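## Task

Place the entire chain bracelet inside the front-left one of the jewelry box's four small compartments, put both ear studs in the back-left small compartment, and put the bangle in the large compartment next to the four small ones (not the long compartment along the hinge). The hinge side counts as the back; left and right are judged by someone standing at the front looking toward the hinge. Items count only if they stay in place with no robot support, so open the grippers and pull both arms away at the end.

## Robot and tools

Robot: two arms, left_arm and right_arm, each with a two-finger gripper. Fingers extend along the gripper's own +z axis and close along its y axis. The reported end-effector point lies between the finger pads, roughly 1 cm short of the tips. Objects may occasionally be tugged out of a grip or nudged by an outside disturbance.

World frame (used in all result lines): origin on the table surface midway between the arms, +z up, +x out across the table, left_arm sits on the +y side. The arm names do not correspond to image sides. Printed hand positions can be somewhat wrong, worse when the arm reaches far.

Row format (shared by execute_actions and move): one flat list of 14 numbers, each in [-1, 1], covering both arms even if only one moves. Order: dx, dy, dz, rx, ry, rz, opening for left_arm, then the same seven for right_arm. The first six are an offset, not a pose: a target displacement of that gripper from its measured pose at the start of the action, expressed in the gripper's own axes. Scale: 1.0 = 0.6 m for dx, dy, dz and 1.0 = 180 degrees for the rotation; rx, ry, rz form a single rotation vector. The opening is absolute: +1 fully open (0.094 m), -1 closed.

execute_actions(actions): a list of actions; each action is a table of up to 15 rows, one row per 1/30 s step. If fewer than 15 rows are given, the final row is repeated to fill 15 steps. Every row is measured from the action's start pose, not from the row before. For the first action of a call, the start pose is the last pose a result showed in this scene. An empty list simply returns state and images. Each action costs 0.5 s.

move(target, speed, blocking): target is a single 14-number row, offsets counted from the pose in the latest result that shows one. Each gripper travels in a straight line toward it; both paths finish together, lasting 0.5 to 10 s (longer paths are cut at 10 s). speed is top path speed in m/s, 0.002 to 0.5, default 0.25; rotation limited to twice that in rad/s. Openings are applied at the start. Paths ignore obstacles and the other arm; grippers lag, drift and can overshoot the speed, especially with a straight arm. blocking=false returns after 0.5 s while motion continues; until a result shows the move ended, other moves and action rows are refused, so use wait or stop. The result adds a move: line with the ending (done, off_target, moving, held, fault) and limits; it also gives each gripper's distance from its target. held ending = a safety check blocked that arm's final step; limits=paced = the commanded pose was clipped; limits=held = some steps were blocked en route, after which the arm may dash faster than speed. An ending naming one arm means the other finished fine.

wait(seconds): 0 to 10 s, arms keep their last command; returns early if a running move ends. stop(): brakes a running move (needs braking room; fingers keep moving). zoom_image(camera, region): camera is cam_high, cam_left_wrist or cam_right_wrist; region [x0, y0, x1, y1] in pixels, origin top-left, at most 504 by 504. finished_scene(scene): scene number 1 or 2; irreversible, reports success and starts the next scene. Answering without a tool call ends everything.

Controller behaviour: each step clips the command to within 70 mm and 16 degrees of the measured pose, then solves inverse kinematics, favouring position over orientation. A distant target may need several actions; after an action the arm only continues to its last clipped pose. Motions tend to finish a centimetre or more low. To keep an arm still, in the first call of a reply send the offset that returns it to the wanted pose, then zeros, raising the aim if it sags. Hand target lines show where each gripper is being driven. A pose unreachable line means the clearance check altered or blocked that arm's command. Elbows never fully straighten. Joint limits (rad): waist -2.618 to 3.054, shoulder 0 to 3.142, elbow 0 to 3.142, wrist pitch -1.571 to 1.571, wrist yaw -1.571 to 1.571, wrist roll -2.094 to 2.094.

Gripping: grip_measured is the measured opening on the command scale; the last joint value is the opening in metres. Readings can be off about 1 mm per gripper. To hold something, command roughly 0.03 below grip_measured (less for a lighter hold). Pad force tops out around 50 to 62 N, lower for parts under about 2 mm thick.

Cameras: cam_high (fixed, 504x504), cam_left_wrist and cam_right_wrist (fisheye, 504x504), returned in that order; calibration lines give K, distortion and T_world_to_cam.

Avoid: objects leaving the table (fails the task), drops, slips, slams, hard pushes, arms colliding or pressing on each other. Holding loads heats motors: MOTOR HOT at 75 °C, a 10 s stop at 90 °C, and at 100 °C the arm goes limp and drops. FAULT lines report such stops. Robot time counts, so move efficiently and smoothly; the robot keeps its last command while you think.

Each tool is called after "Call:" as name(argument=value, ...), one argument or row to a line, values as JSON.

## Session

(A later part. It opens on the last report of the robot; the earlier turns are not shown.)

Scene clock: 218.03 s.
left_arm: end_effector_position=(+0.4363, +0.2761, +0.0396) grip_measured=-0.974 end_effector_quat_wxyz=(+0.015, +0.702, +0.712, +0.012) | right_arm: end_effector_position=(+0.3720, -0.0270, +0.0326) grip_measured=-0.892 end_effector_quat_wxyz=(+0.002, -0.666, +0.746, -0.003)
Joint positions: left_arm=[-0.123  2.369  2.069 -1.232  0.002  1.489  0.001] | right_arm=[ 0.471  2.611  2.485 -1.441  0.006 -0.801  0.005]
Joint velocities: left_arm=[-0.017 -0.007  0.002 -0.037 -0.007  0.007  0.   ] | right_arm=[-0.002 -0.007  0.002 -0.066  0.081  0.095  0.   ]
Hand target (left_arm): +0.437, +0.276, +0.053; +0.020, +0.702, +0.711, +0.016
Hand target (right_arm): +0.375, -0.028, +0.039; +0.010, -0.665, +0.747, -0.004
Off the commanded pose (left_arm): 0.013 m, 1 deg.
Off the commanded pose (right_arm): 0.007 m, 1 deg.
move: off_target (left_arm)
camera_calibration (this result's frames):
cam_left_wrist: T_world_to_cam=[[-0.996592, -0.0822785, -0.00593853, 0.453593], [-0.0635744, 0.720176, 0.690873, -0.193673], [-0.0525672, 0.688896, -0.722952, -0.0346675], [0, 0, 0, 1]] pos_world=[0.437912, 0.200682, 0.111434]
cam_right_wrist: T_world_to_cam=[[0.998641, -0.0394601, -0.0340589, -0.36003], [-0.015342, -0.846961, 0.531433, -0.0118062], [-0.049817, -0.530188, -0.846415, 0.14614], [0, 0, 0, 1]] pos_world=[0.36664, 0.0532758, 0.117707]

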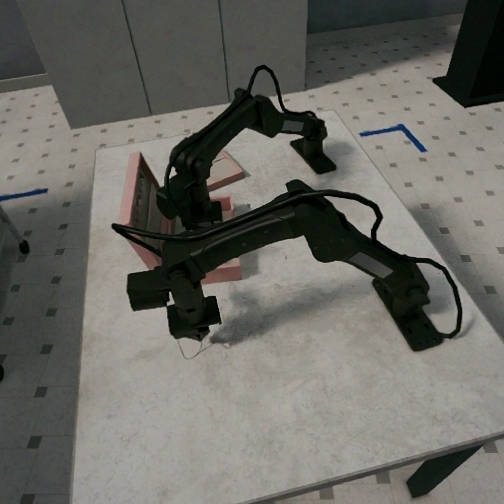

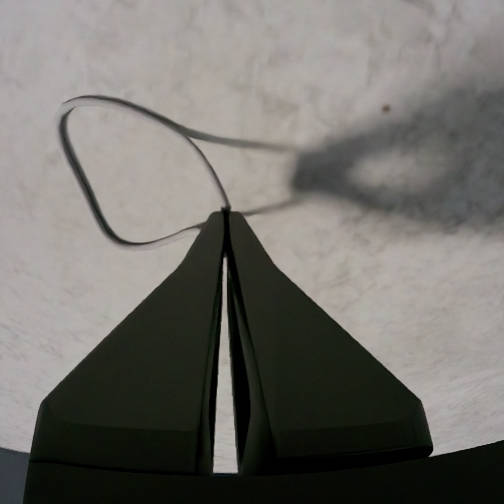

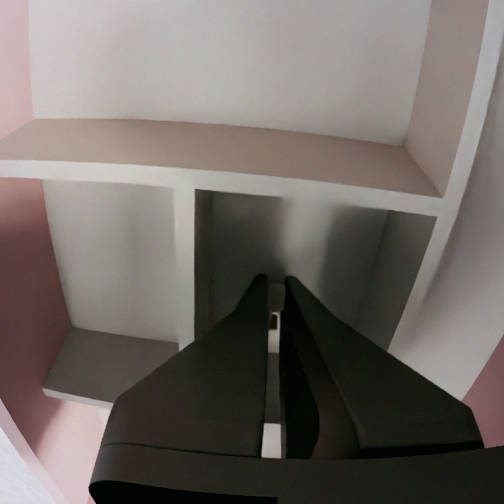

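Call:
execute_actions(
  actions=[
    [[0,0,-0.01,0,0,0,-0.985,0,0,0,0,0,0,-0.89],[0,0,-0.015,0,0,0,-0.985,0,0,0,0,0,0,-0.875],[0,0,-0.02,0,0,0,-0.985,0,0,0,0,0,0,-0.86],[0,0,-0.02,0,0,0,-0.985,0,0,0,0,0,0,-0.845],[0,0,-0.02,0,0,0,-0.985,0,0,0,0,0,0,-0.83],[0,0,-0.02,0,0,0,-0.985,0,0,0,0,0,0,-0.815],[0,0,-0.02,0,0,0,-0.985,0,0,0,0,0,0,-0.80],[0,0,-0.02,0,0,0,-0.985,0,0,0,0,0,0,-0.78]],
  ],
)

Call:
move(
  target=[-0.02,-0.08,-0.2,0,0,0,-0.985, 0,0,-0.13,0,0,0,-0.78],
  speed=0.08,
)

Scene clock: 248.93 s.
left_arm: end_effector_position=(+0.4359, +0.2762, +0.0432) grip_measured=-0.974 end_effector_quat_wxyz=(+0.014, +0.702, +0.712, +0.011) | right_arm: end_effector_position=(+0.3723, -0.0268, +0.0326) grip_measured=-0.782 end_effector_quat_wxyz=(+0.002, -0.666, +0.746, -0.003)
Joint positions: left_arm=[-0.123  2.369  2.083 -1.249  0.002  1.489  0.001] | right_arm=[ 0.471  2.611  2.485 -1.44   0.006 -0.801  0.01 ]
Joint velocities: left_arm=[ 0.007 -0.007 -0.012 -0.066 -0.051 -0.007  0.   ] | right_arm=[-0.022  0.002  0.002 -0.037  0.007 -0.037 -0.   ]
Hand target (left_arm): +0.436, +0.276, +0.052; +0.016, +0.702, +0.712, +0.012
Hand target (right_arm): +0.372, -0.027, +0.033; +0.001, -0.666, +0.746, -0.003
Off the commanded pose (left_arm): 0.008 m, 0 deg.
Off the commanded pose (right_arm): 0.000 m, 0 deg.
camera_calibration (this result's frames):
cam_left_wrist: T_world_to_cam=[[-0.996603, -0.0822777, -0.00367593, 0.453144], [-0.0619966, 0.720066, 0.69113, -0.196827], [-0.0542177, 0.68901, -0.722721, -0.0314726], [0, 0, 0, 1]] pos_world=[0.437696, 0.200697, 0.114953]
cam_right_wrist: T_world_to_cam=[[0.998671, -0.0394367, -0.0331807, -0.360288], [-0.0158237, -0.847332, 0.530828, -0.0114672], [-0.0490491, -0.529598, -0.84683, 0.145988], [0, 0, 0, 1]] pos_world=[0.366788, 0.0533899, 0.11776]

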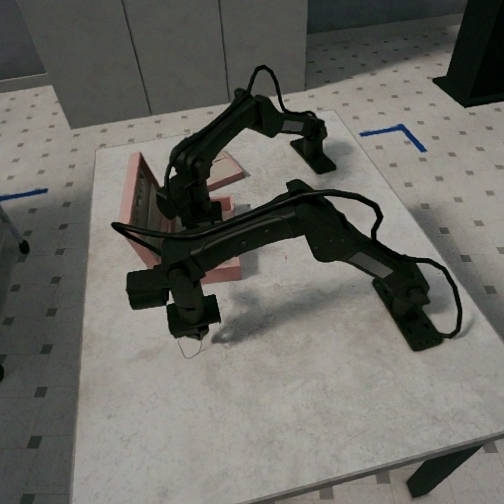

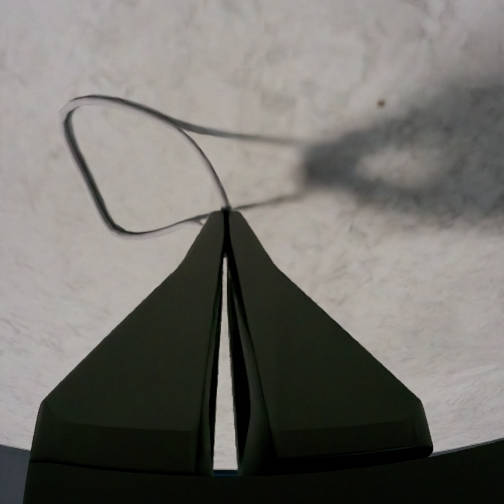

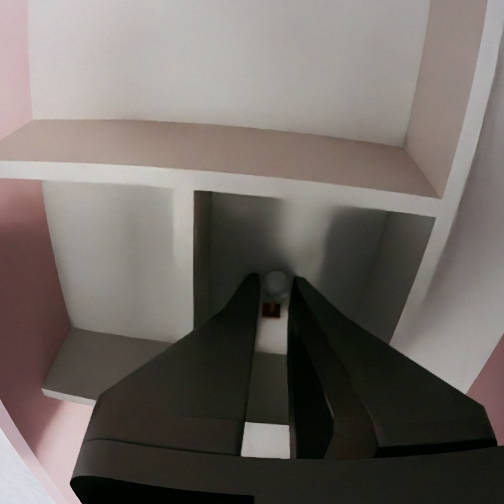

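Scene clock: 250.97 s.
left_arm: end_effector_position=(+0.3879, +0.2670, +0.1518) grip_measured=-0.974 end_effector_quat_wxyz=(+0.017, +0.703, +0.711, +0.013) | right_arm: end_effector_position=(+0.3731, -0.0262, +0.1003) grip_measured=-0.782 end_effector_quat_wxyz=(+0.046, -0.665, +0.746, -0.007)
Joint positions: left_arm=[-0.152  2.167  2.179 -1.541  0.002  1.461  0.001] | right_arm=[ 0.471  2.543  2.628 -1.561  0.006 -0.801  0.01 ]
Joint velocities: left_arm=[-0.002 -0.007 -0.002  0.066  0.051 -0.037 -0.001] | right_arm=[ 0.007 -0.012 -0.017  0.022 -0.007 -0.037  0.001]
Hand target (left_arm): +0.385, +0.265, +0.162; +0.020, +0.702, +0.711, +0.015
Hand target (right_arm): +0.372, -0.027, +0.110; +0.053, -0.665, +0.745, -0.007
Off the commanded pose (left_arm): 0.011 m, 0 deg.
Off the commanded pose (right_arm): 0.010 m, 5 deg.
joint sent to its limit (left arm) — the command would take joint 4 (wrist pitch) past its lower limit, so that joint was sent only as far as its limit.
joint sent to its limit (right arm) — the command would take joint 4 (wrist pitch) past its lower limit, so that joint was sent only as far as its limit.
move: off_target (left_arm, right_arm)
camera_calibration (this result's frames):
cam_left_wrist: T_world_to_cam=[[-0.996693, -0.0807456, -0.00908633, 0.405411], [-0.0647176, 0.721244, 0.689651, -0.26737], [-0.0491328, 0.687959, -0.724085, 0.0492582], [0, 0, 0, 1]] pos_world=[0.389187, 0.191687, 0.223743]
cam_right_wrist: T_world_to_cam=[[0.998604, -0.039488, 0.0350725, -0.36566], [-0.0515119, -0.874793, 0.481751, -0.0293318], [0.0116578, -0.482885, -0.875606, 0.185145], [0, 0, 0, 1]] pos_world=[0.36148, 0.0493054, 0.189069]

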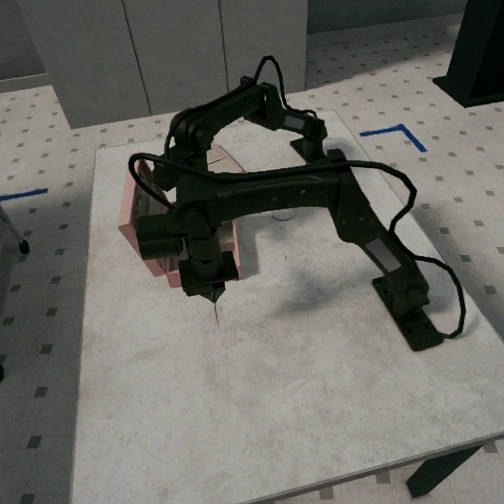

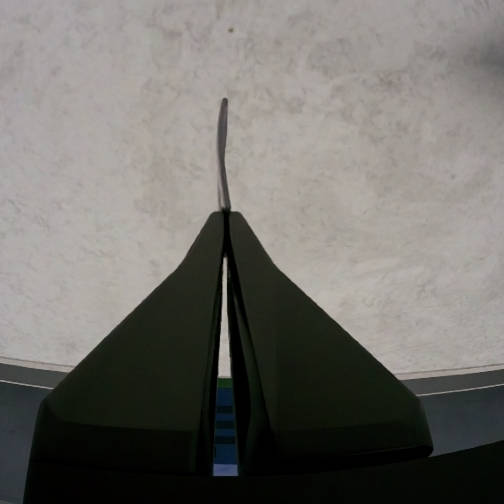

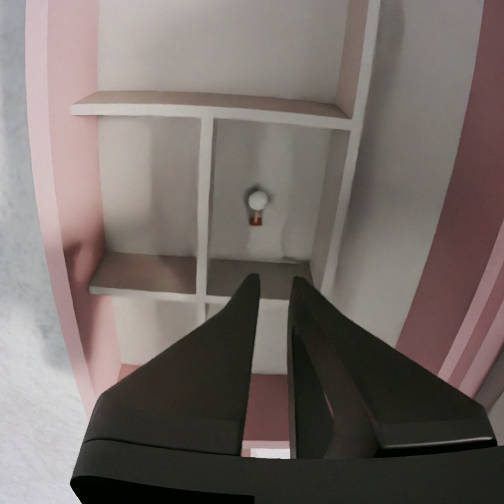

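Call:
move(
  target=[-0.245,-0.092,-0.065,0,0,0,-0.985, 0.168,0.40,0.02,0.0085,0.0357,0.7076,-0.5],
  speed=0.35,
)

Scene clock: 292.30 s.
left_arm: end_effector_position=(+0.3399, +0.1171, +0.1810) grip_measured=-0.974 end_effector_quat_wxyz=(+0.053, +0.703, +0.709, +0.020) | right_arm: end_effector_position=(+0.1308, -0.1001, +0.0661) grip_measured=-0.502 end_effector_quat_wxyz=(-0.003, +0.374, +0.927, -0.003)
Joint positions: left_arm=[-0.532  2.094  2.179 -1.543 -0.006  1.085  0.001] | right_arm=[ 0.791  1.635  1.124 -1.067 -0.004  1.743  0.023]
Joint velocities: left_arm=[ 0.002  0.012  0.007  0.11  -0.007 -0.037  0.   ] | right_arm=[-0.012 -0.022 -0.012 -0.022  0.007 -0.037 -0.   ]
Hand target (left_arm): +0.334, +0.119, +0.191; +0.056, +0.702, +0.710, +0.022
Hand target (right_arm): +0.127, -0.100, +0.068; -0.002, +0.374, +0.927, +0.002
Off the commanded pose (left_arm): 0.011 m, 4 deg.
Off the commanded pose (right_arm): 0.006 m, 1 deg.
joint sent to its limit (left arm) — the command would take joint 4 (wrist pitch) past its lower limit, so that joint was sent only as far as its limit.
move: off_target (left_arm)
camera_calibration (this result's frames):
cam_left_wrist: T_world_to_cam=[[-0.994696, -0.0778396, -0.0672358, 0.355282], [-0.102855, 0.748691, 0.654892, -0.166447], [-0.000637669, 0.658334, -0.752726, 0.163317], [0, 0, 0, 1]] pos_world=[0.336381, 0.0447554, 0.255826]
cam_right_wrist: T_world_to_cam=[[-0.637987, -0.76935, -0.0327429, 0.0200094], [-0.66295, 0.527128, 0.531633, 0.127025], [-0.391752, 0.360882, -0.846342, 0.257619], [0, 0, 0, 1]] pos_world=[0.1979, -0.144534, 0.151158]

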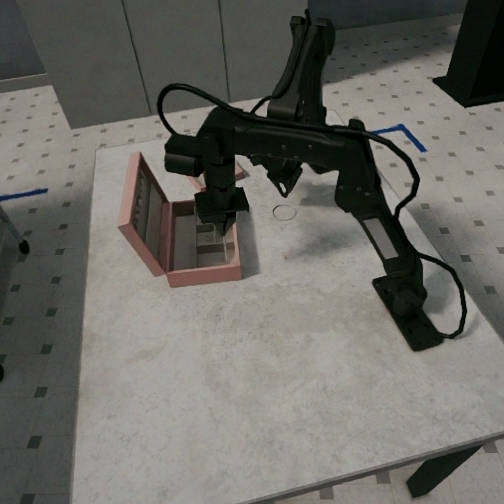

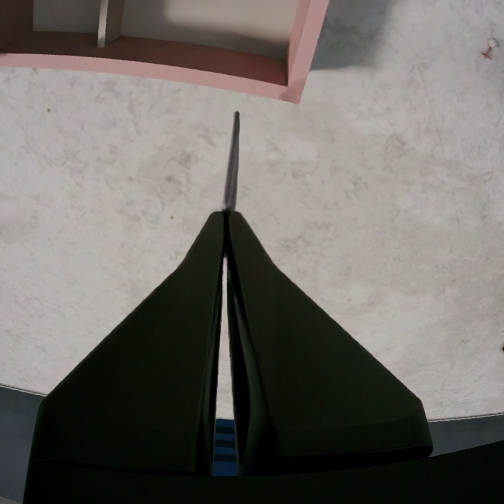

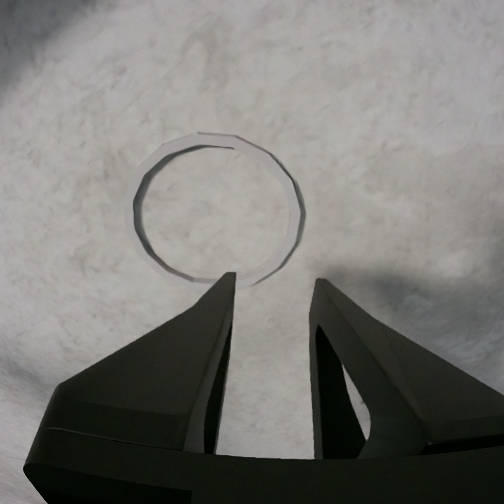

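Call:
move(
  target=[-0.243,-0.009,-0.005,0,0,0.04,-0.985, -0.016,-0.015,0.055,0,0,0,-0.5],
  speed=0.12,
)

Scene clock: 306.80 s.
left_arm: end_effector_position=(+0.3349, -0.0291, +0.1937) grip_measured=-0.974 end_effector_quat_wxyz=(+0.148, +0.743, +0.652, +0.030) | right_arm: end_effector_position=(+0.1306, -0.1089, +0.0372) grip_measured=-0.502 end_effector_quat_wxyz=(-0.001, +0.373, +0.928, +0.002)
Joint positions: left_arm=[-0.808  2.354  2.634 -1.549 -0.03   0.951  0.001] | right_arm=[ 0.774  1.635  1.003 -0.936 -0.004  1.724  0.023]
Joint velocities: left_arm=[-0.002 -0.002 -0.002  0.037 -0.066 -0.007 -0.   ] | right_arm=[-0.012 -0.007 -0.012  0.125  0.037  0.037 -0.   ]
Hand target (left_arm): +0.335, -0.028, +0.191; +0.142, +0.740, +0.657, +0.030
Hand target (right_arm): +0.131, -0.113, +0.033; -0.002, +0.374, +0.927, -0.004
Off the commanded pose (left_arm): 0.003 m, 11 deg.
Off the commanded pose (right_arm): 0.006 m, 1 deg.
joint sent to its limit (left arm) — the command would take joint 4 (wrist pitch) past its lower limit, so that joint was sent only as far as its limit.
move: off_target (left_arm)
camera_calibration (this result's frames):
cam_left_wrist: T_world_to_cam=[[-0.975296, 0.0437602, -0.216524, 0.365666], [-0.0849714, 0.83045, 0.550575, -0.0492305], [0.203906, 0.555372, -0.806216, 0.208001], [0, 0, 0, 1]] pos_world=[0.310037, -0.0906359, 0.273974]
cam_right_wrist: T_world_to_cam=[[-0.636592, -0.769998, -0.0430578, 0.0123188], [-0.666856, 0.521557, 0.532242, 0.146724], [-0.387368, 0.367534, -0.845497, 0.236425], [0, 0, 0, 1]] pos_world=[0.19727, -0.153934, 0.122335]

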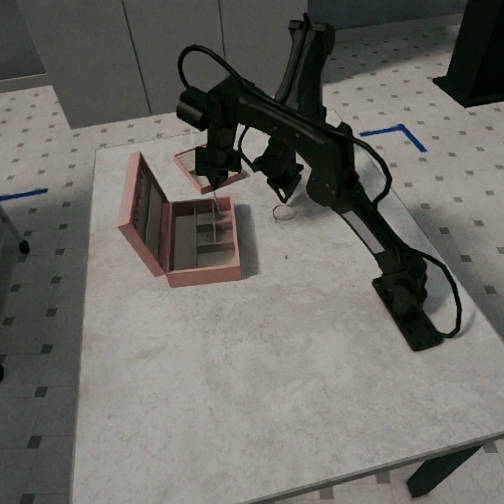

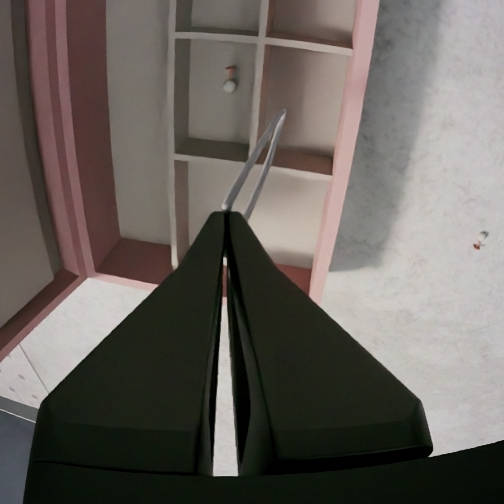

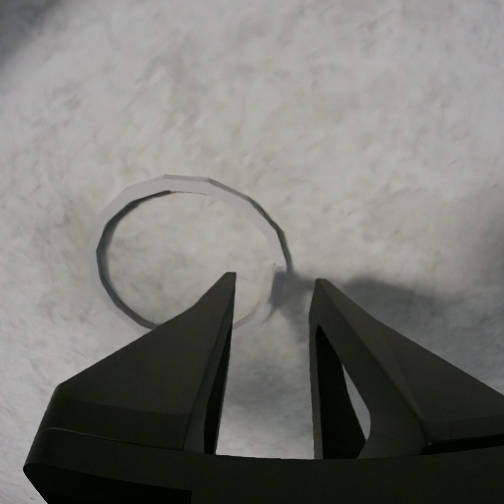

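Call:
move(
  target=[0.02,-0.035,0.117,0.067,0.038,0,-0.985, 0,-0.004,0.045,0,0,0,-0.6],
  speed=0.06,
)

Scene clock: 340.67 s.
left_arm: end_effector_position=(+0.3358, -0.0336, +0.1341) grip_measured=-0.974 end_effector_quat_wxyz=(+0.085, +0.750, +0.656, +0.016) | right_arm: end_effector_position=(+0.1319, -0.1070, +0.0160) grip_measured=-0.598 end_effector_quat_wxyz=(+0.000, +0.373, +0.928, +0.009)
Joint positions: left_arm=[-0.808  2.472  2.623 -1.55  -0.015  0.95   0.001] | right_arm=[ 0.774  1.666  0.943 -0.83  -0.004  1.724  0.019]
Joint velocities: left_arm=[ 0.007  0.002  0.012  0.066  0.007  0.022 -0.001] | right_arm=[-0.002 -0.007 -0.007 -0.051  0.037 -0.007  0.   ]
Hand target (left_arm): +0.332, -0.028, +0.119; +0.058, +0.751, +0.658, +0.007
Hand target (right_arm): +0.129, -0.110, +0.010; -0.001, +0.373, +0.928, +0.002
Off the commanded pose (left_arm): 0.016 m, 6 deg.
Off the commanded pose (right_arm): 0.007 m, 1 deg.
joint sent to its limit (left arm) — the command would take joint 4 (wrist pitch) past its lower limit, so that joint was sent only as far as its limit.
move: off_target (left_arm)
camera_calibration (this result's frames):
cam_left_wrist: T_world_to_cam=[[-0.992152, 0.0587589, -0.110371, 0.345829], [-0.0223163, 0.785316, 0.618692, -0.0442073], [0.12303, 0.6163, -0.777842, 0.187634], [0, 0, 0, 1]] pos_world=[0.319044, -0.101242, 0.211469]
cam_right_wrist: T_world_to_cam=[[-0.635841, -0.76959, -0.0586314, 0.0138506], [-0.671841, 0.514485, 0.532855, 0.157828], [-0.379915, 0.378202, -0.844173, 0.218415], [0, 0, 0, 1]] pos_world=[0.197822, -0.153146, 0.101093]

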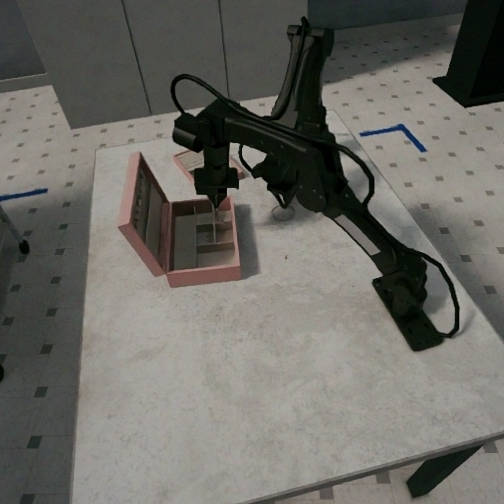

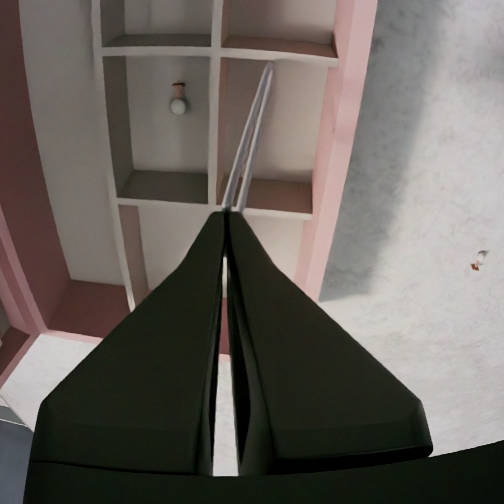

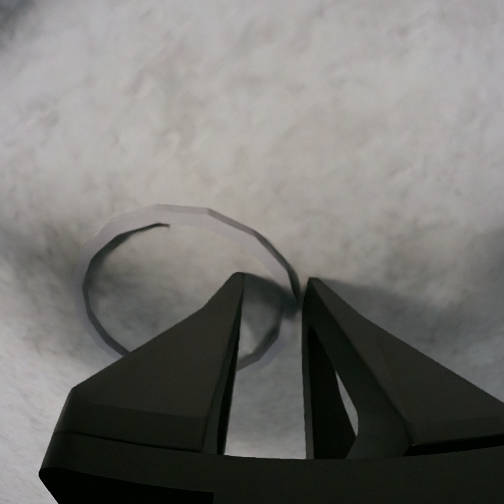

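Call:
move(
  target=[0.034,-0.011,0.062,0.027,0.015,0,-0.985, 0,0,0.003,0,0,0,-0.8],
  speed=0.04,
)

Scene clock: 355.83 s.
left_arm: end_effector_position=(+0.3361, -0.0174, +0.1050) grip_measured=-0.974 end_effector_quat_wxyz=(+0.045, +0.751, +0.658, +0.013) | right_arm: end_effector_position=(+0.1322, -0.1066, +0.0160) grip_measured=-0.798 end_effector_quat_wxyz=(+0.001, +0.373, +0.928, +0.010)
Joint positions: left_arm=[-0.784  2.472  2.512 -1.519 -0.015  0.973  0.001] | right_arm=[ 0.774  1.666  0.943 -0.828 -0.004  1.724  0.009]
Joint velocities: left_arm=[ 0.002  0.017  0.002  0.051 -0.007  0.051  0.   ] | right_arm=[-0.012  0.007 -0.012 -0.051  0.022 -0.095 -0.   ]
Hand target (left_arm): +0.337, -0.017, +0.095; +0.037, +0.752, +0.658, +0.006
Hand target (right_arm): +0.132, -0.107, +0.014; +0.000, +0.373, +0.928, +0.009
Off the commanded pose (left_arm): 0.010 m, 1 deg.
Off the commanded pose (right_arm): 0.002 m, 0 deg.
move: done
camera_calibration (this result's frames):
cam_left_wrist: T_world_to_cam=[[-0.996886, 0.0616469, -0.0491787, 0.337099], [0.013623, 0.748868, 0.662579, -0.05626], [0.0776743, 0.659846, -0.747376, 0.167833], [0, 0, 0, 1]] pos_world=[0.323779, -0.0893938, 0.179289]
cam_right_wrist: T_world_to_cam=[[-0.635762, -0.769478, -0.0609091, 0.0144554], [-0.672542, 0.513486, 0.532934, 0.157788], [-0.378805, 0.379783, -0.843962, 0.218391], [0, 0, 0, 1]] pos_world=[0.198037, -0.15284, 0.101103]

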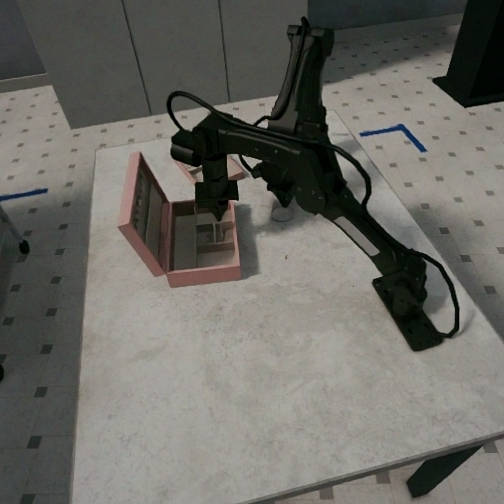

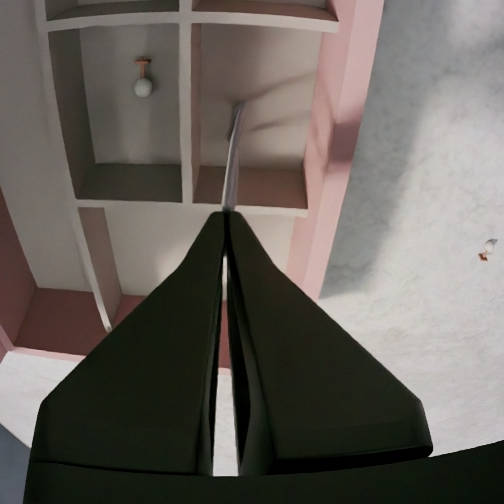

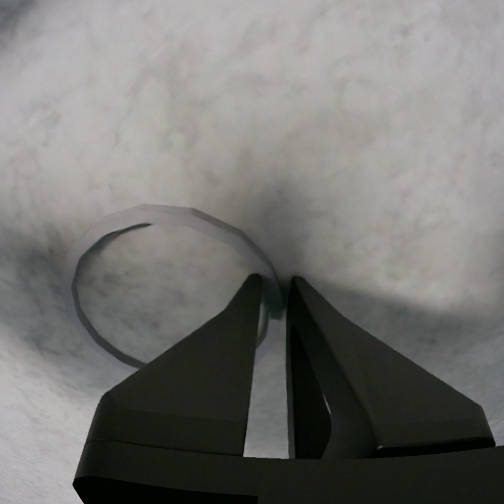

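Call:
execute_actions(
  actions=[
    [[0,0,0,0,0,0,-0.985,0,0,0.003,0,0,0,-0.82],[0,0,0,0,0,0,-0.985,0,0,0.003,0,0,0,-0.835],[0,0,0,0,0,0,-0.985,0,0,0.003,0,0,0,-0.85],[0,0,0,0,0,0,-0.985,0,0,0.003,0,0,0,-0.865],[0,0,0,0,0,0,-0.985,0,0,0.003,0,0,0,-0.88],[0,0,0,0,0,0,-0.985,0,0,0.003,0,0,0,-0.89],[0,0,0,0,0,0,-0.985,0,0,0.003,0,0,0,-0.90],[0,0,0,0,0,0,-0.985,0,0,0.003,0,0,0,-0.91],[0,0,0,0,0,0,-0.985,0,0,0.003,0,0,0,-0.92],[0,0,0,0,0,0,-0.985,0,0,0.003,0,0,0,-0.93],[0,0,0,0,0,0,-0.985,0,0,0.003,0,0,0,-0.94],[0,0,0,0,0,0,-0.985,0,0,0.003,0,0,0,-0.95]],
  ],
)

Call:
move(
  target=[-0.012,-0.009,0.06,0.01,0.006,0,-0.985, 0,0,0,0,0,0,-0.95],
  speed=0.03,
)

Scene clock: 366.33 s.
left_arm: end_effector_position=(+0.3363, -0.0177, +0.1050) grip_measured=-0.974 end_effector_quat_wxyz=(+0.045, +0.751, +0.658, +0.013) | right_arm: end_effector_position=(+0.1325, -0.1061, +0.0160) grip_measured=-0.941 end_effector_quat_wxyz=(+0.001, +0.373, +0.928, +0.011)
Joint positions: left_arm=[-0.784  2.472  2.512 -1.518 -0.014  0.974  0.001] | right_arm=[ 0.774  1.666  0.943 -0.825 -0.004  1.724  0.003]
Joint velocities: left_arm=[-0.002 -0.002  0.002 -0.007 -0.051 -0.007 -0.002] | right_arm=[-0.002 -0.002  0.002  0.051  0.022  0.051 -0.001]
Hand target (left_arm): +0.336, -0.017, +0.105; +0.045, +0.751, +0.658, +0.013
Hand target (right_arm): +0.132, -0.107, +0.014; +0.001, +0.373, +0.928, +0.010
Off the commanded pose (left_arm): 0.000 m, 0 deg.
Off the commanded pose (right_arm): 0.002 m, 0 deg.
camera_calibration (this result's frames):
cam_left_wrist: T_world_to_cam=[[-0.996791, 0.0623775, -0.0501748, 0.33744], [0.013608, 0.749679, 0.661662, -0.0559432], [0.0788878, 0.658856, -0.748122, 0.167693], [0, 0, 0, 1]] pos_world=[0.323889, -0.0895945, 0.179401]
cam_right_wrist: T_world_to_cam=[[-0.635681, -0.769362, -0.0631865, 0.0150602], [-0.673243, 0.512488, 0.53301, 0.157748], [-0.377695, 0.381364, -0.843746, 0.218365], [0, 0, 0, 1]] pos_world=[0.198252, -0.152534, 0.101115]

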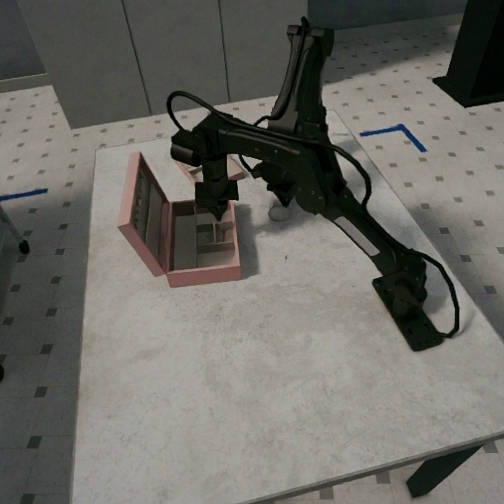

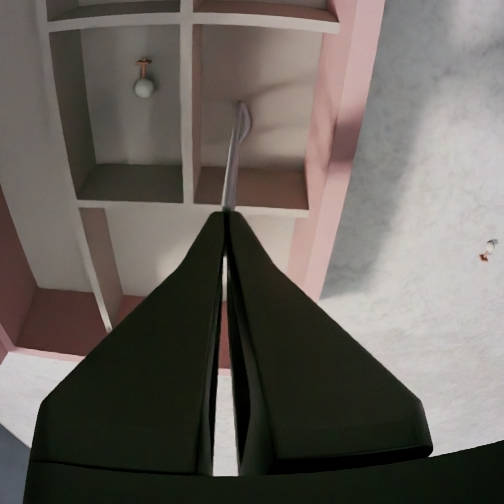

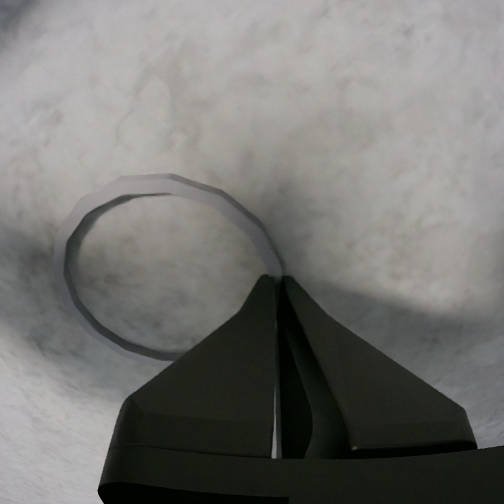

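Scene clock: 368.03 s.
left_arm: end_effector_position=(+0.3358, -0.0236, +0.0829) grip_measured=-0.974 end_effector_quat_wxyz=(+0.039, +0.752, +0.658, +0.012) | right_arm: end_effector_position=(+0.1325, -0.1061, +0.0160) grip_measured=-0.941 end_effector_quat_wxyz=(+0.001, +0.373, +0.928, +0.011)
Joint positions: left_arm=[-0.793  2.485  2.448 -1.454 -0.014  0.964  0.001] | right_arm=[ 0.774  1.666  0.943 -0.825 -0.004  1.724  0.003]
Joint velocities: left_arm=[ 0.007 -0.017 -0.002  0.037 -0.037  0.037 -0.003] | right_arm=[-0.012 -0.012  0.002  0.022 -0.007 -0.051 -0.001]
Hand target (left_arm): +0.332, -0.026, +0.069; +0.027, +0.752, +0.659, +0.009
Hand target (right_arm): +0.133, -0.106, +0.016; +0.001, +0.373, +0.928, +0.011
Off the commanded pose (left_arm): 0.014 m, 1 deg.
Off the commanded pose (right_arm): 0.000 m, 0 deg.
move: off_target (left_arm)
camera_calibration (this result's frames):
cam_left_wrist: T_world_to_cam=[[-0.997263, 0.0627932, -0.0390374, 0.33541], [0.0207058, 0.744023, 0.667833, -0.0399356], [0.0709801, 0.665197, -0.743287, 0.157465], [0, 0, 0, 1]] pos_world=[0.324142, -0.0960937, 0.156805]
cam_right_wrist: T_world_to_cam=[[-0.635681, -0.769362, -0.0631865, 0.0150602], [-0.673243, 0.512488, 0.53301, 0.157748], [-0.377695, 0.381364, -0.843746, 0.218365], [0, 0, 0, 1]] pos_world=[0.198252, -0.152534, 0.101115]

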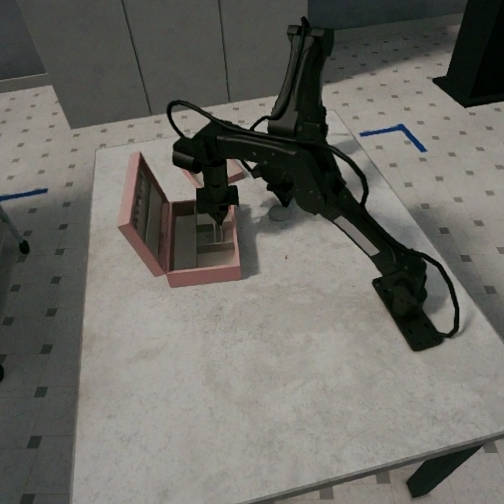

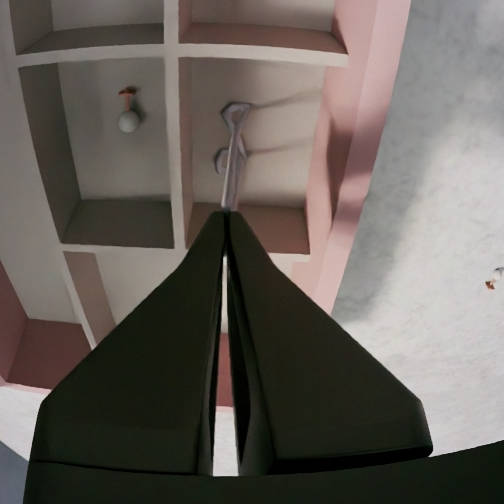

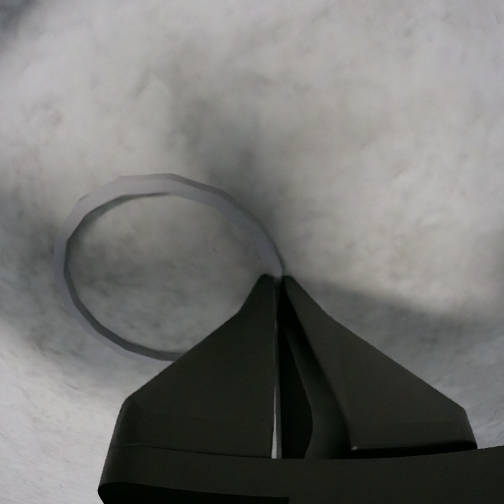

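Call:
move(
  target=[-0.004,-0.010,0.085,0.006,0.004,0,-0.985, 0,0,0,0,0,0,-0.975],
  speed=0.035,
)

Scene clock: 375.60 s.
left_arm: end_effector_position=(+0.3369, -0.0246, +0.0392) grip_measured=-0.974 end_effector_quat_wxyz=(+0.031, +0.751, +0.659, +0.011) | right_arm: end_effector_position=(+0.1325, -0.1061, +0.0160) grip_measured=-0.960 end_effector_quat_wxyz=(+0.001, +0.373, +0.928, +0.011)
Joint positions: left_arm=[-0.793  2.485  2.275 -1.295 -0.014  0.962  0.001] | right_arm=[ 0.774  1.666  0.943 -0.825 -0.004  1.724  0.002]
Joint velocities: left_arm=[-0.012 -0.002  0.007  0.022 -0.022  0.022 -0.001] | right_arm=[ 0.012 -0.002  0.007 -0.007 -0.081 -0.007 -0.   ]
Hand target (left_arm): +0.332, -0.027, +0.032; +0.027, +0.752, +0.658, +0.010
Hand target (right_arm): +0.133, -0.106, +0.016; +0.001, +0.373, +0.928, +0.011
Off the commanded pose (left_arm): 0.009 m, 0 deg.
Off the commanded pose (right_arm): 0.000 m, 0 deg.
move: done
camera_calibration (this result's frames):
cam_left_wrist: T_world_to_cam=[[-0.997764, 0.0608373, -0.0276751, 0.334532], [0.0262605, 0.737614, 0.674712, -0.0123384], [0.0614612, 0.672477, -0.737562, 0.128739], [0, 0, 0, 1]] pos_world=[0.326195, -0.0978247, 0.112536]
cam_right_wrist: T_world_to_cam=[[-0.635681, -0.769362, -0.0631865, 0.0150602], [-0.673243, 0.512488, 0.53301, 0.157748], [-0.377695, 0.381364, -0.843746, 0.218365], [0, 0, 0, 1]] pos_world=[0.198252, -0.152534, 0.101115]

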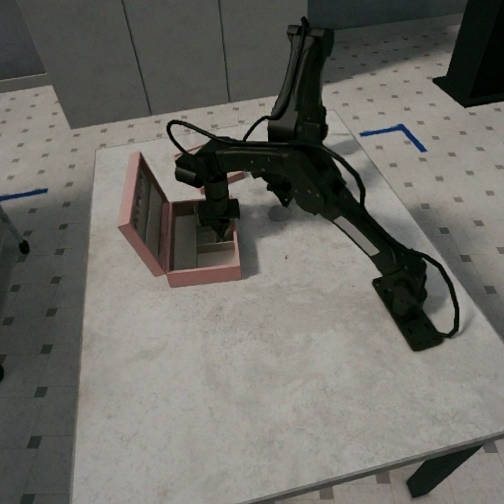

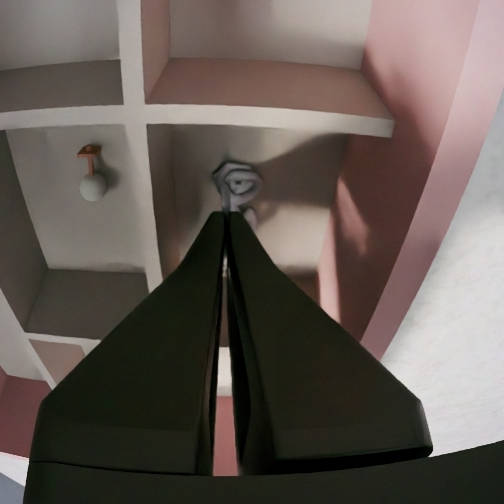

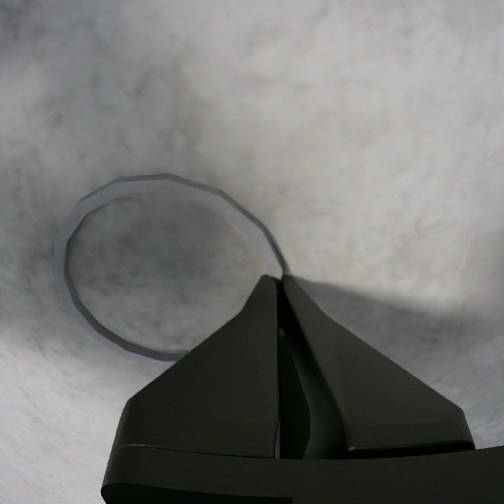

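Release chain, lift left; lift the bangle a little.

Call:
execute_actions(
  actions=[
    [[0,0,0,0,0,0,-0.96,0,0,0,0,0,0,-0.975],[0,0,0,0,0,0,-0.94,0,0,0,0,0,0,-0.975],[0,0,0,0,0,0,-0.92,0,0,0,0,0,0,-0.975],[0,0,0,0,0,0,-0.90,0,0,0,0,0,0,-0.975],[0,0,0,0,0,0,-0.88,0,0,0,0,0,0,-0.975],[0,0,0,0,0,0,-0.86,0,0,0,0,0,0,-0.975],[0,0,0,0,0,0,-0.84,0,0,0,0,0,0,-0.975],[0,0,0,0,0,0,-0.82,0,0,0,0,0,0,-0.975]],
  ],
)

Call:
move(
  target=[0,0.005,-0.12,0,0,0,-0.82, 0,0,-0.06,0,0,0,-0.975],
  speed=0.07,
)

Scene clock: 383.83 s.
left_arm: end_effector_position=(+0.3371, -0.0248, +0.0393) grip_measured=-0.822 end_effector_quat_wxyz=(+0.032, +0.751, +0.659, +0.011) | right_arm: end_effector_position=(+0.1325, -0.1061, +0.0160) grip_measured=-0.960 end_effector_quat_wxyz=(+0.001, +0.373, +0.928, +0.011)
Joint positions: left_arm=[-0.793  2.485  2.275 -1.294 -0.014  0.962  0.008] | right_arm=[ 0.774  1.666  0.943 -0.825 -0.004  1.724  0.002]
Joint velocities: left_arm=[-0.017  0.002 -0.012 -0.022  0.022 -0.066 -0.001] | right_arm=[ 0.002 -0.012 -0.017  0.007  0.007  0.022 -0.001]
Hand target (left_arm): +0.337, -0.025, +0.039; +0.031, +0.751, +0.659, +0.011
Hand target (right_arm): +0.133, -0.106, +0.016; +0.001, +0.373, +0.928, +0.011
Off the commanded pose (left_arm): 0.000 m, 0 deg.
Off the commanded pose (right_arm): 0.000 m, 0 deg.
camera_calibration (this result's frames):
cam_left_wrist: T_world_to_cam=[[-0.997732, 0.0608082, -0.0288621, 0.334862], [0.0255004, 0.738307, 0.673982, -0.011872], [0.0622928, 0.671718, -0.738184, 0.128636], [0, 0, 0, 1]] pos_world=[0.326392, -0.0980044, 0.112624]
cam_right_wrist: T_world_to_cam=[[-0.635681, -0.769362, -0.0631865, 0.0150602], [-0.673243, 0.512488, 0.53301, 0.157748], [-0.377695, 0.381364, -0.843746, 0.218365], [0, 0, 0, 1]] pos_world=[0.198252, -0.152534, 0.101115]

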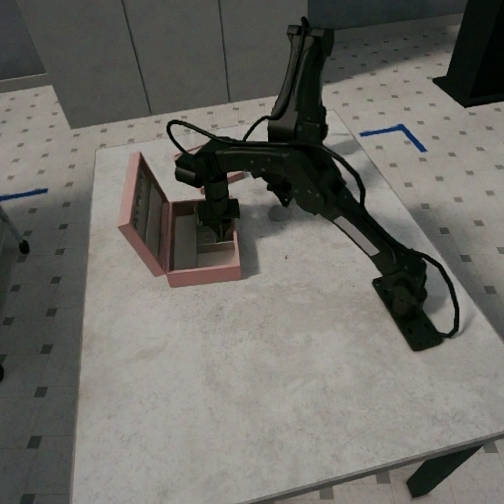

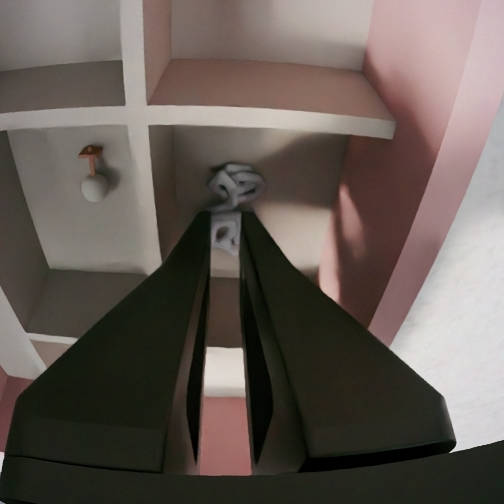

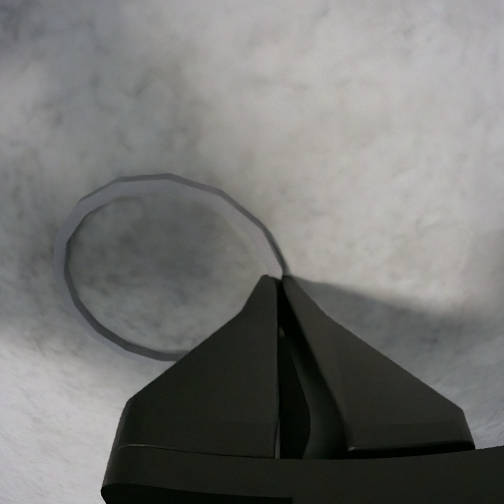

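Scene clock: 385.30 s.
left_arm: end_effector_position=(+0.3375, -0.0251, +0.1100) grip_measured=-0.822 end_effector_quat_wxyz=(+0.055, +0.750, +0.659, +0.013) | right_arm: end_effector_position=(+0.1283, -0.1121, +0.0407) grip_measured=-0.960 end_effector_quat_wxyz=(-0.002, +0.373, +0.928, -0.003)
Joint positions: left_arm=[-0.793  2.499  2.582 -1.542 -0.014  0.962  0.008] | right_arm=[ 0.774  1.623  1.005 -0.959 -0.004  1.724  0.002]
Joint velocities: left_arm=[-0.022 -0.007 -0.012 -0.066 -0.007 -0.007 -0.   ] | right_arm=[-0.002 -0.002  0.012 -0.066  0.037  0.007  0.   ]
Hand target (left_arm): +0.336, -0.022, +0.111; +0.049, +0.751, +0.659, +0.013
Hand target (right_arm): +0.132, -0.107, +0.052; +0.001, +0.373, +0.928, +0.012
Off the commanded pose (left_arm): 0.003 m, 3 deg.
Off the commanded pose (right_arm): 0.013 m, 2 deg.
joint sent to its limit (left arm) — the command would take joint 4 (wrist pitch) past its lower limit, so that joint was sent only as far as its limit.
move: off_target (left_arm, right_arm)
camera_calibration (this result's frames):
cam_left_wrist: T_world_to_cam=[[-0.996191, 0.0594015, -0.0638387, 0.340539], [0.00345792, 0.758426, 0.65175, -0.0489189], [0.0871318, 0.649047, -0.755742, 0.173984], [0, 0, 0, 1]] pos_world=[0.324252, -0.096051, 0.18511]
cam_right_wrist: T_world_to_cam=[[-0.636493, -0.770519, -0.0343188, 0.00809763], [-0.664374, 0.525123, 0.53184, 0.145139], [-0.391771, 0.361313, -0.846149, 0.239578], [0, 0, 0, 1]] pos_world=[0.19544, -0.156539, 0.125806]

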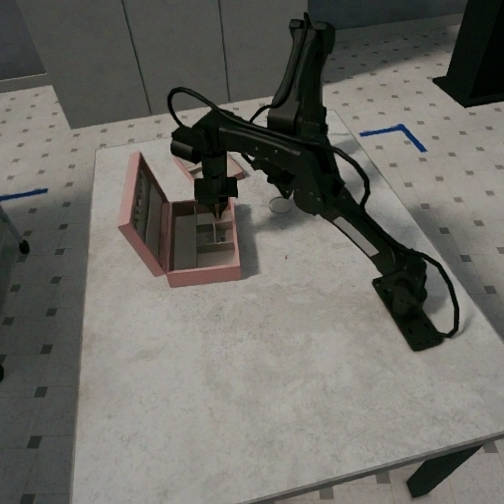

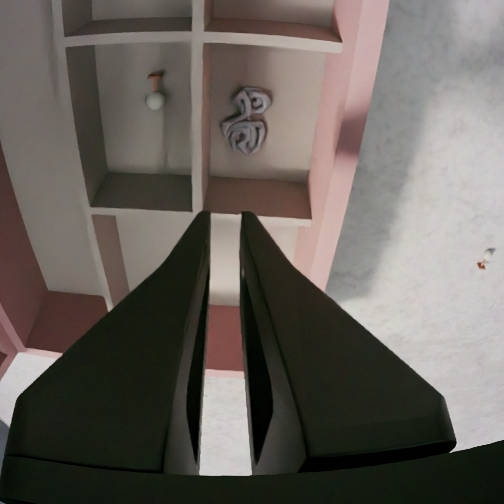

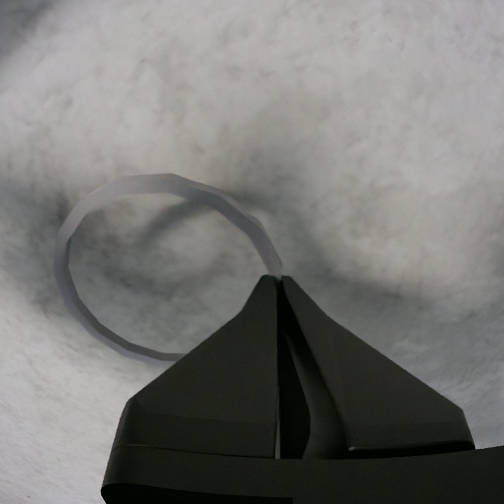

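Call:
move(
  target=[0.132,-0.279,0.066,0.029,0.015,0,-0.5, -0.046,-0.048,-0.12,0,0,0,-0.975],
  speed=0.2,
)

Scene clock: 418.87 s.
left_arm: end_effector_position=(+0.1890, +0.0713, +0.0510) grip_measured=-0.502 end_effector_quat_wxyz=(-0.004, +0.753, +0.658, +0.005) | right_arm: end_effector_position=(+0.1248, -0.1535, +0.1025) grip_measured=-0.960 end_effector_quat_wxyz=(-0.007, +0.372, +0.928, -0.016)
Joint positions: left_arm=[-0.88   1.822  1.28  -1.036 -0.011  0.878  0.023] | right_arm=[ 0.683  1.457  1.097 -1.246 -0.004  1.631  0.002]
Joint velocities: left_arm=[-0.007  0.017 -0.002  0.037  0.007  0.022 -0.001] | right_arm=[ 0.002 -0.002  0.007 -0.051  0.051 -0.037  0.   ]
Hand target (left_arm): +0.186, +0.070, +0.052; +0.005, +0.752, +0.659, -0.000
Hand target (right_arm): +0.130, -0.153, +0.113; -0.001, +0.373, +0.928, -0.003
Off the commanded pose (left_arm): 0.003 m, 1 deg.
Off the commanded pose (right_arm): 0.011 m, 2 deg.
move: off_target (right_arm)
camera_calibration (this result's frames):
cam_left_wrist: T_world_to_cam=[[-0.99751, 0.0639329, 0.0297685, 0.178314], [0.0662898, 0.70595, 0.705153, -0.0939641], [0.0240674, 0.705371, -0.70843, 0.085288], [0, 0, 0, 1]] pos_world=[0.182046, -0.00522587, 0.121372]
cam_right_wrist: T_world_to_cam=[[-0.63541, -0.772154, -0.00564611, -0.0271763], [-0.655255, 0.535316, 0.532989, 0.131993], [-0.408527, 0.342366, -0.846103, 0.304601], [0, 0, 0, 1]] pos_world=[0.193659, -0.195927, 0.187219]

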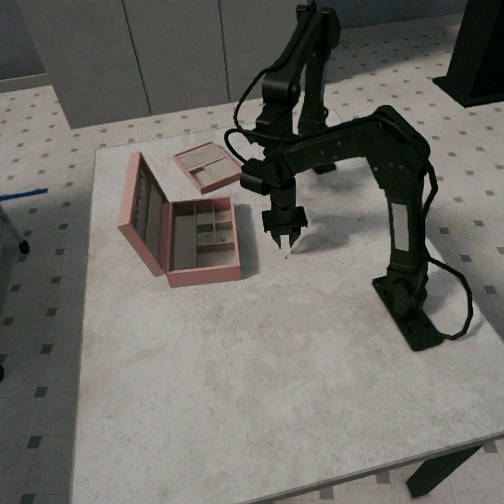

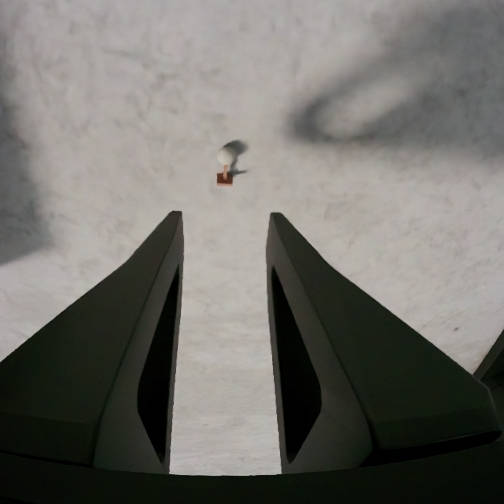

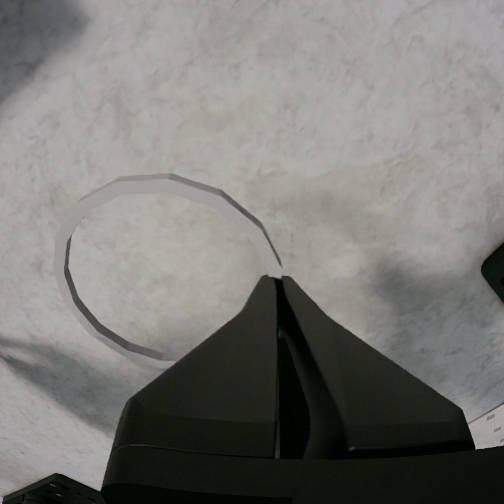

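Call:
move(
  target=[-0.012,0.001,0.055,0,0,0,-0.55, -0.172,0.242,-0.045,0,0,0,-0.975],
  speed=0.14,
)

Scene clock: 428.10 s.
left_arm: end_effector_position=(+0.1935, +0.0628, +0.0285) grip_measured=-0.548 end_effector_quat_wxyz=(+0.008, +0.753, +0.658, +0.005) | right_arm: end_effector_position=(+0.2939, -0.1146, +0.1155) grip_measured=-0.960 end_effector_quat_wxyz=(-0.015, +0.374, +0.927, -0.019)
Joint positions: left_arm=[-0.888  1.864  1.239 -0.931 -0.011  0.87   0.021] | right_arm=[ 0.41   2.062  1.87  -1.427 -0.004  1.361  0.002]
Joint velocities: left_arm=[-0.007 -0.027  0.007 -0.007  0.022  0.007 -0.001] | right_arm=[ 0.012 -0.012 -0.007 -0.007 -0.037  0.007  0.   ]
Hand target (left_arm): +0.188, +0.065, +0.018; -0.004, +0.753, +0.658, +0.005
Hand target (right_arm): +0.300, -0.118, +0.122; -0.005, +0.373, +0.928, -0.018
Off the commanded pose (left_arm): 0.012 m, 1 deg.
Off the commanded pose (right_arm): 0.012 m, 1 deg.
move: off_target (left_arm, right_arm)
camera_calibration (this result's frames):
cam_left_wrist: T_world_to_cam=[[-0.997864, 0.0639137, 0.0135214, 0.184562], [0.0553727, 0.717655, 0.694194, -0.0707071], [0.0346648, 0.69346, -0.719661, 0.0742185], [0, 0, 0, 1]] pos_world=[0.18551, -0.0125203, 0.100001]
cam_right_wrist: T_world_to_cam=[[-0.637966, -0.770055, 0.00396082, 0.110257], [-0.644719, 0.536928, 0.544101, 0.210843], [-0.421114, 0.344564, -0.839011, 0.374521], [0, 0, 0, 1]] pos_world=[0.363991, -0.15735, 0.199071]

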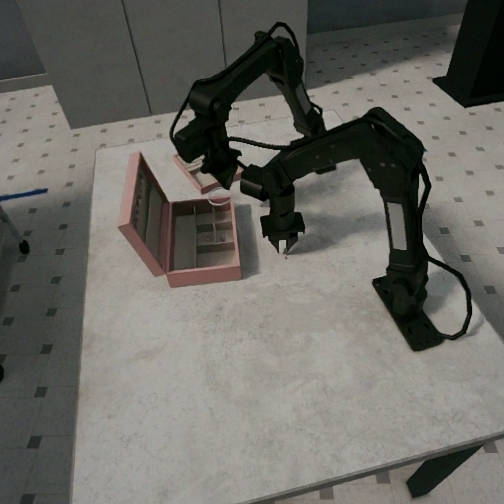

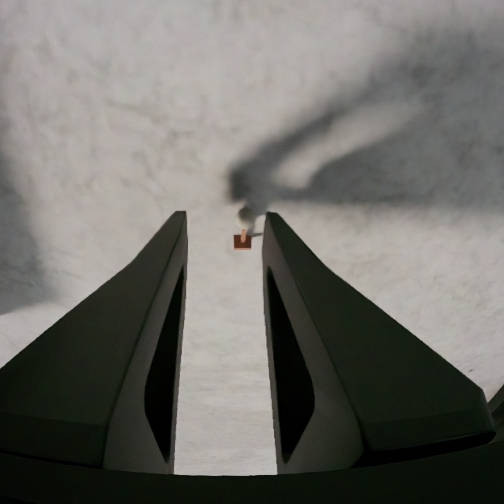

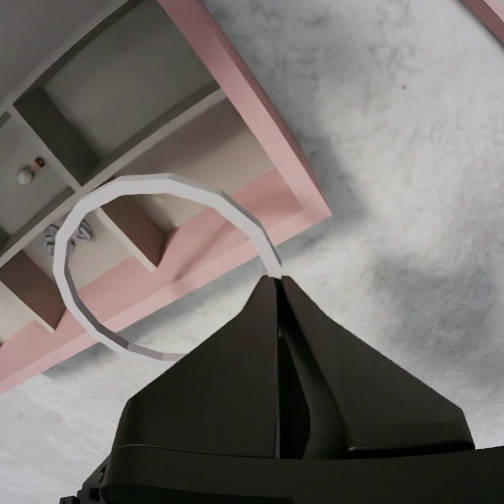

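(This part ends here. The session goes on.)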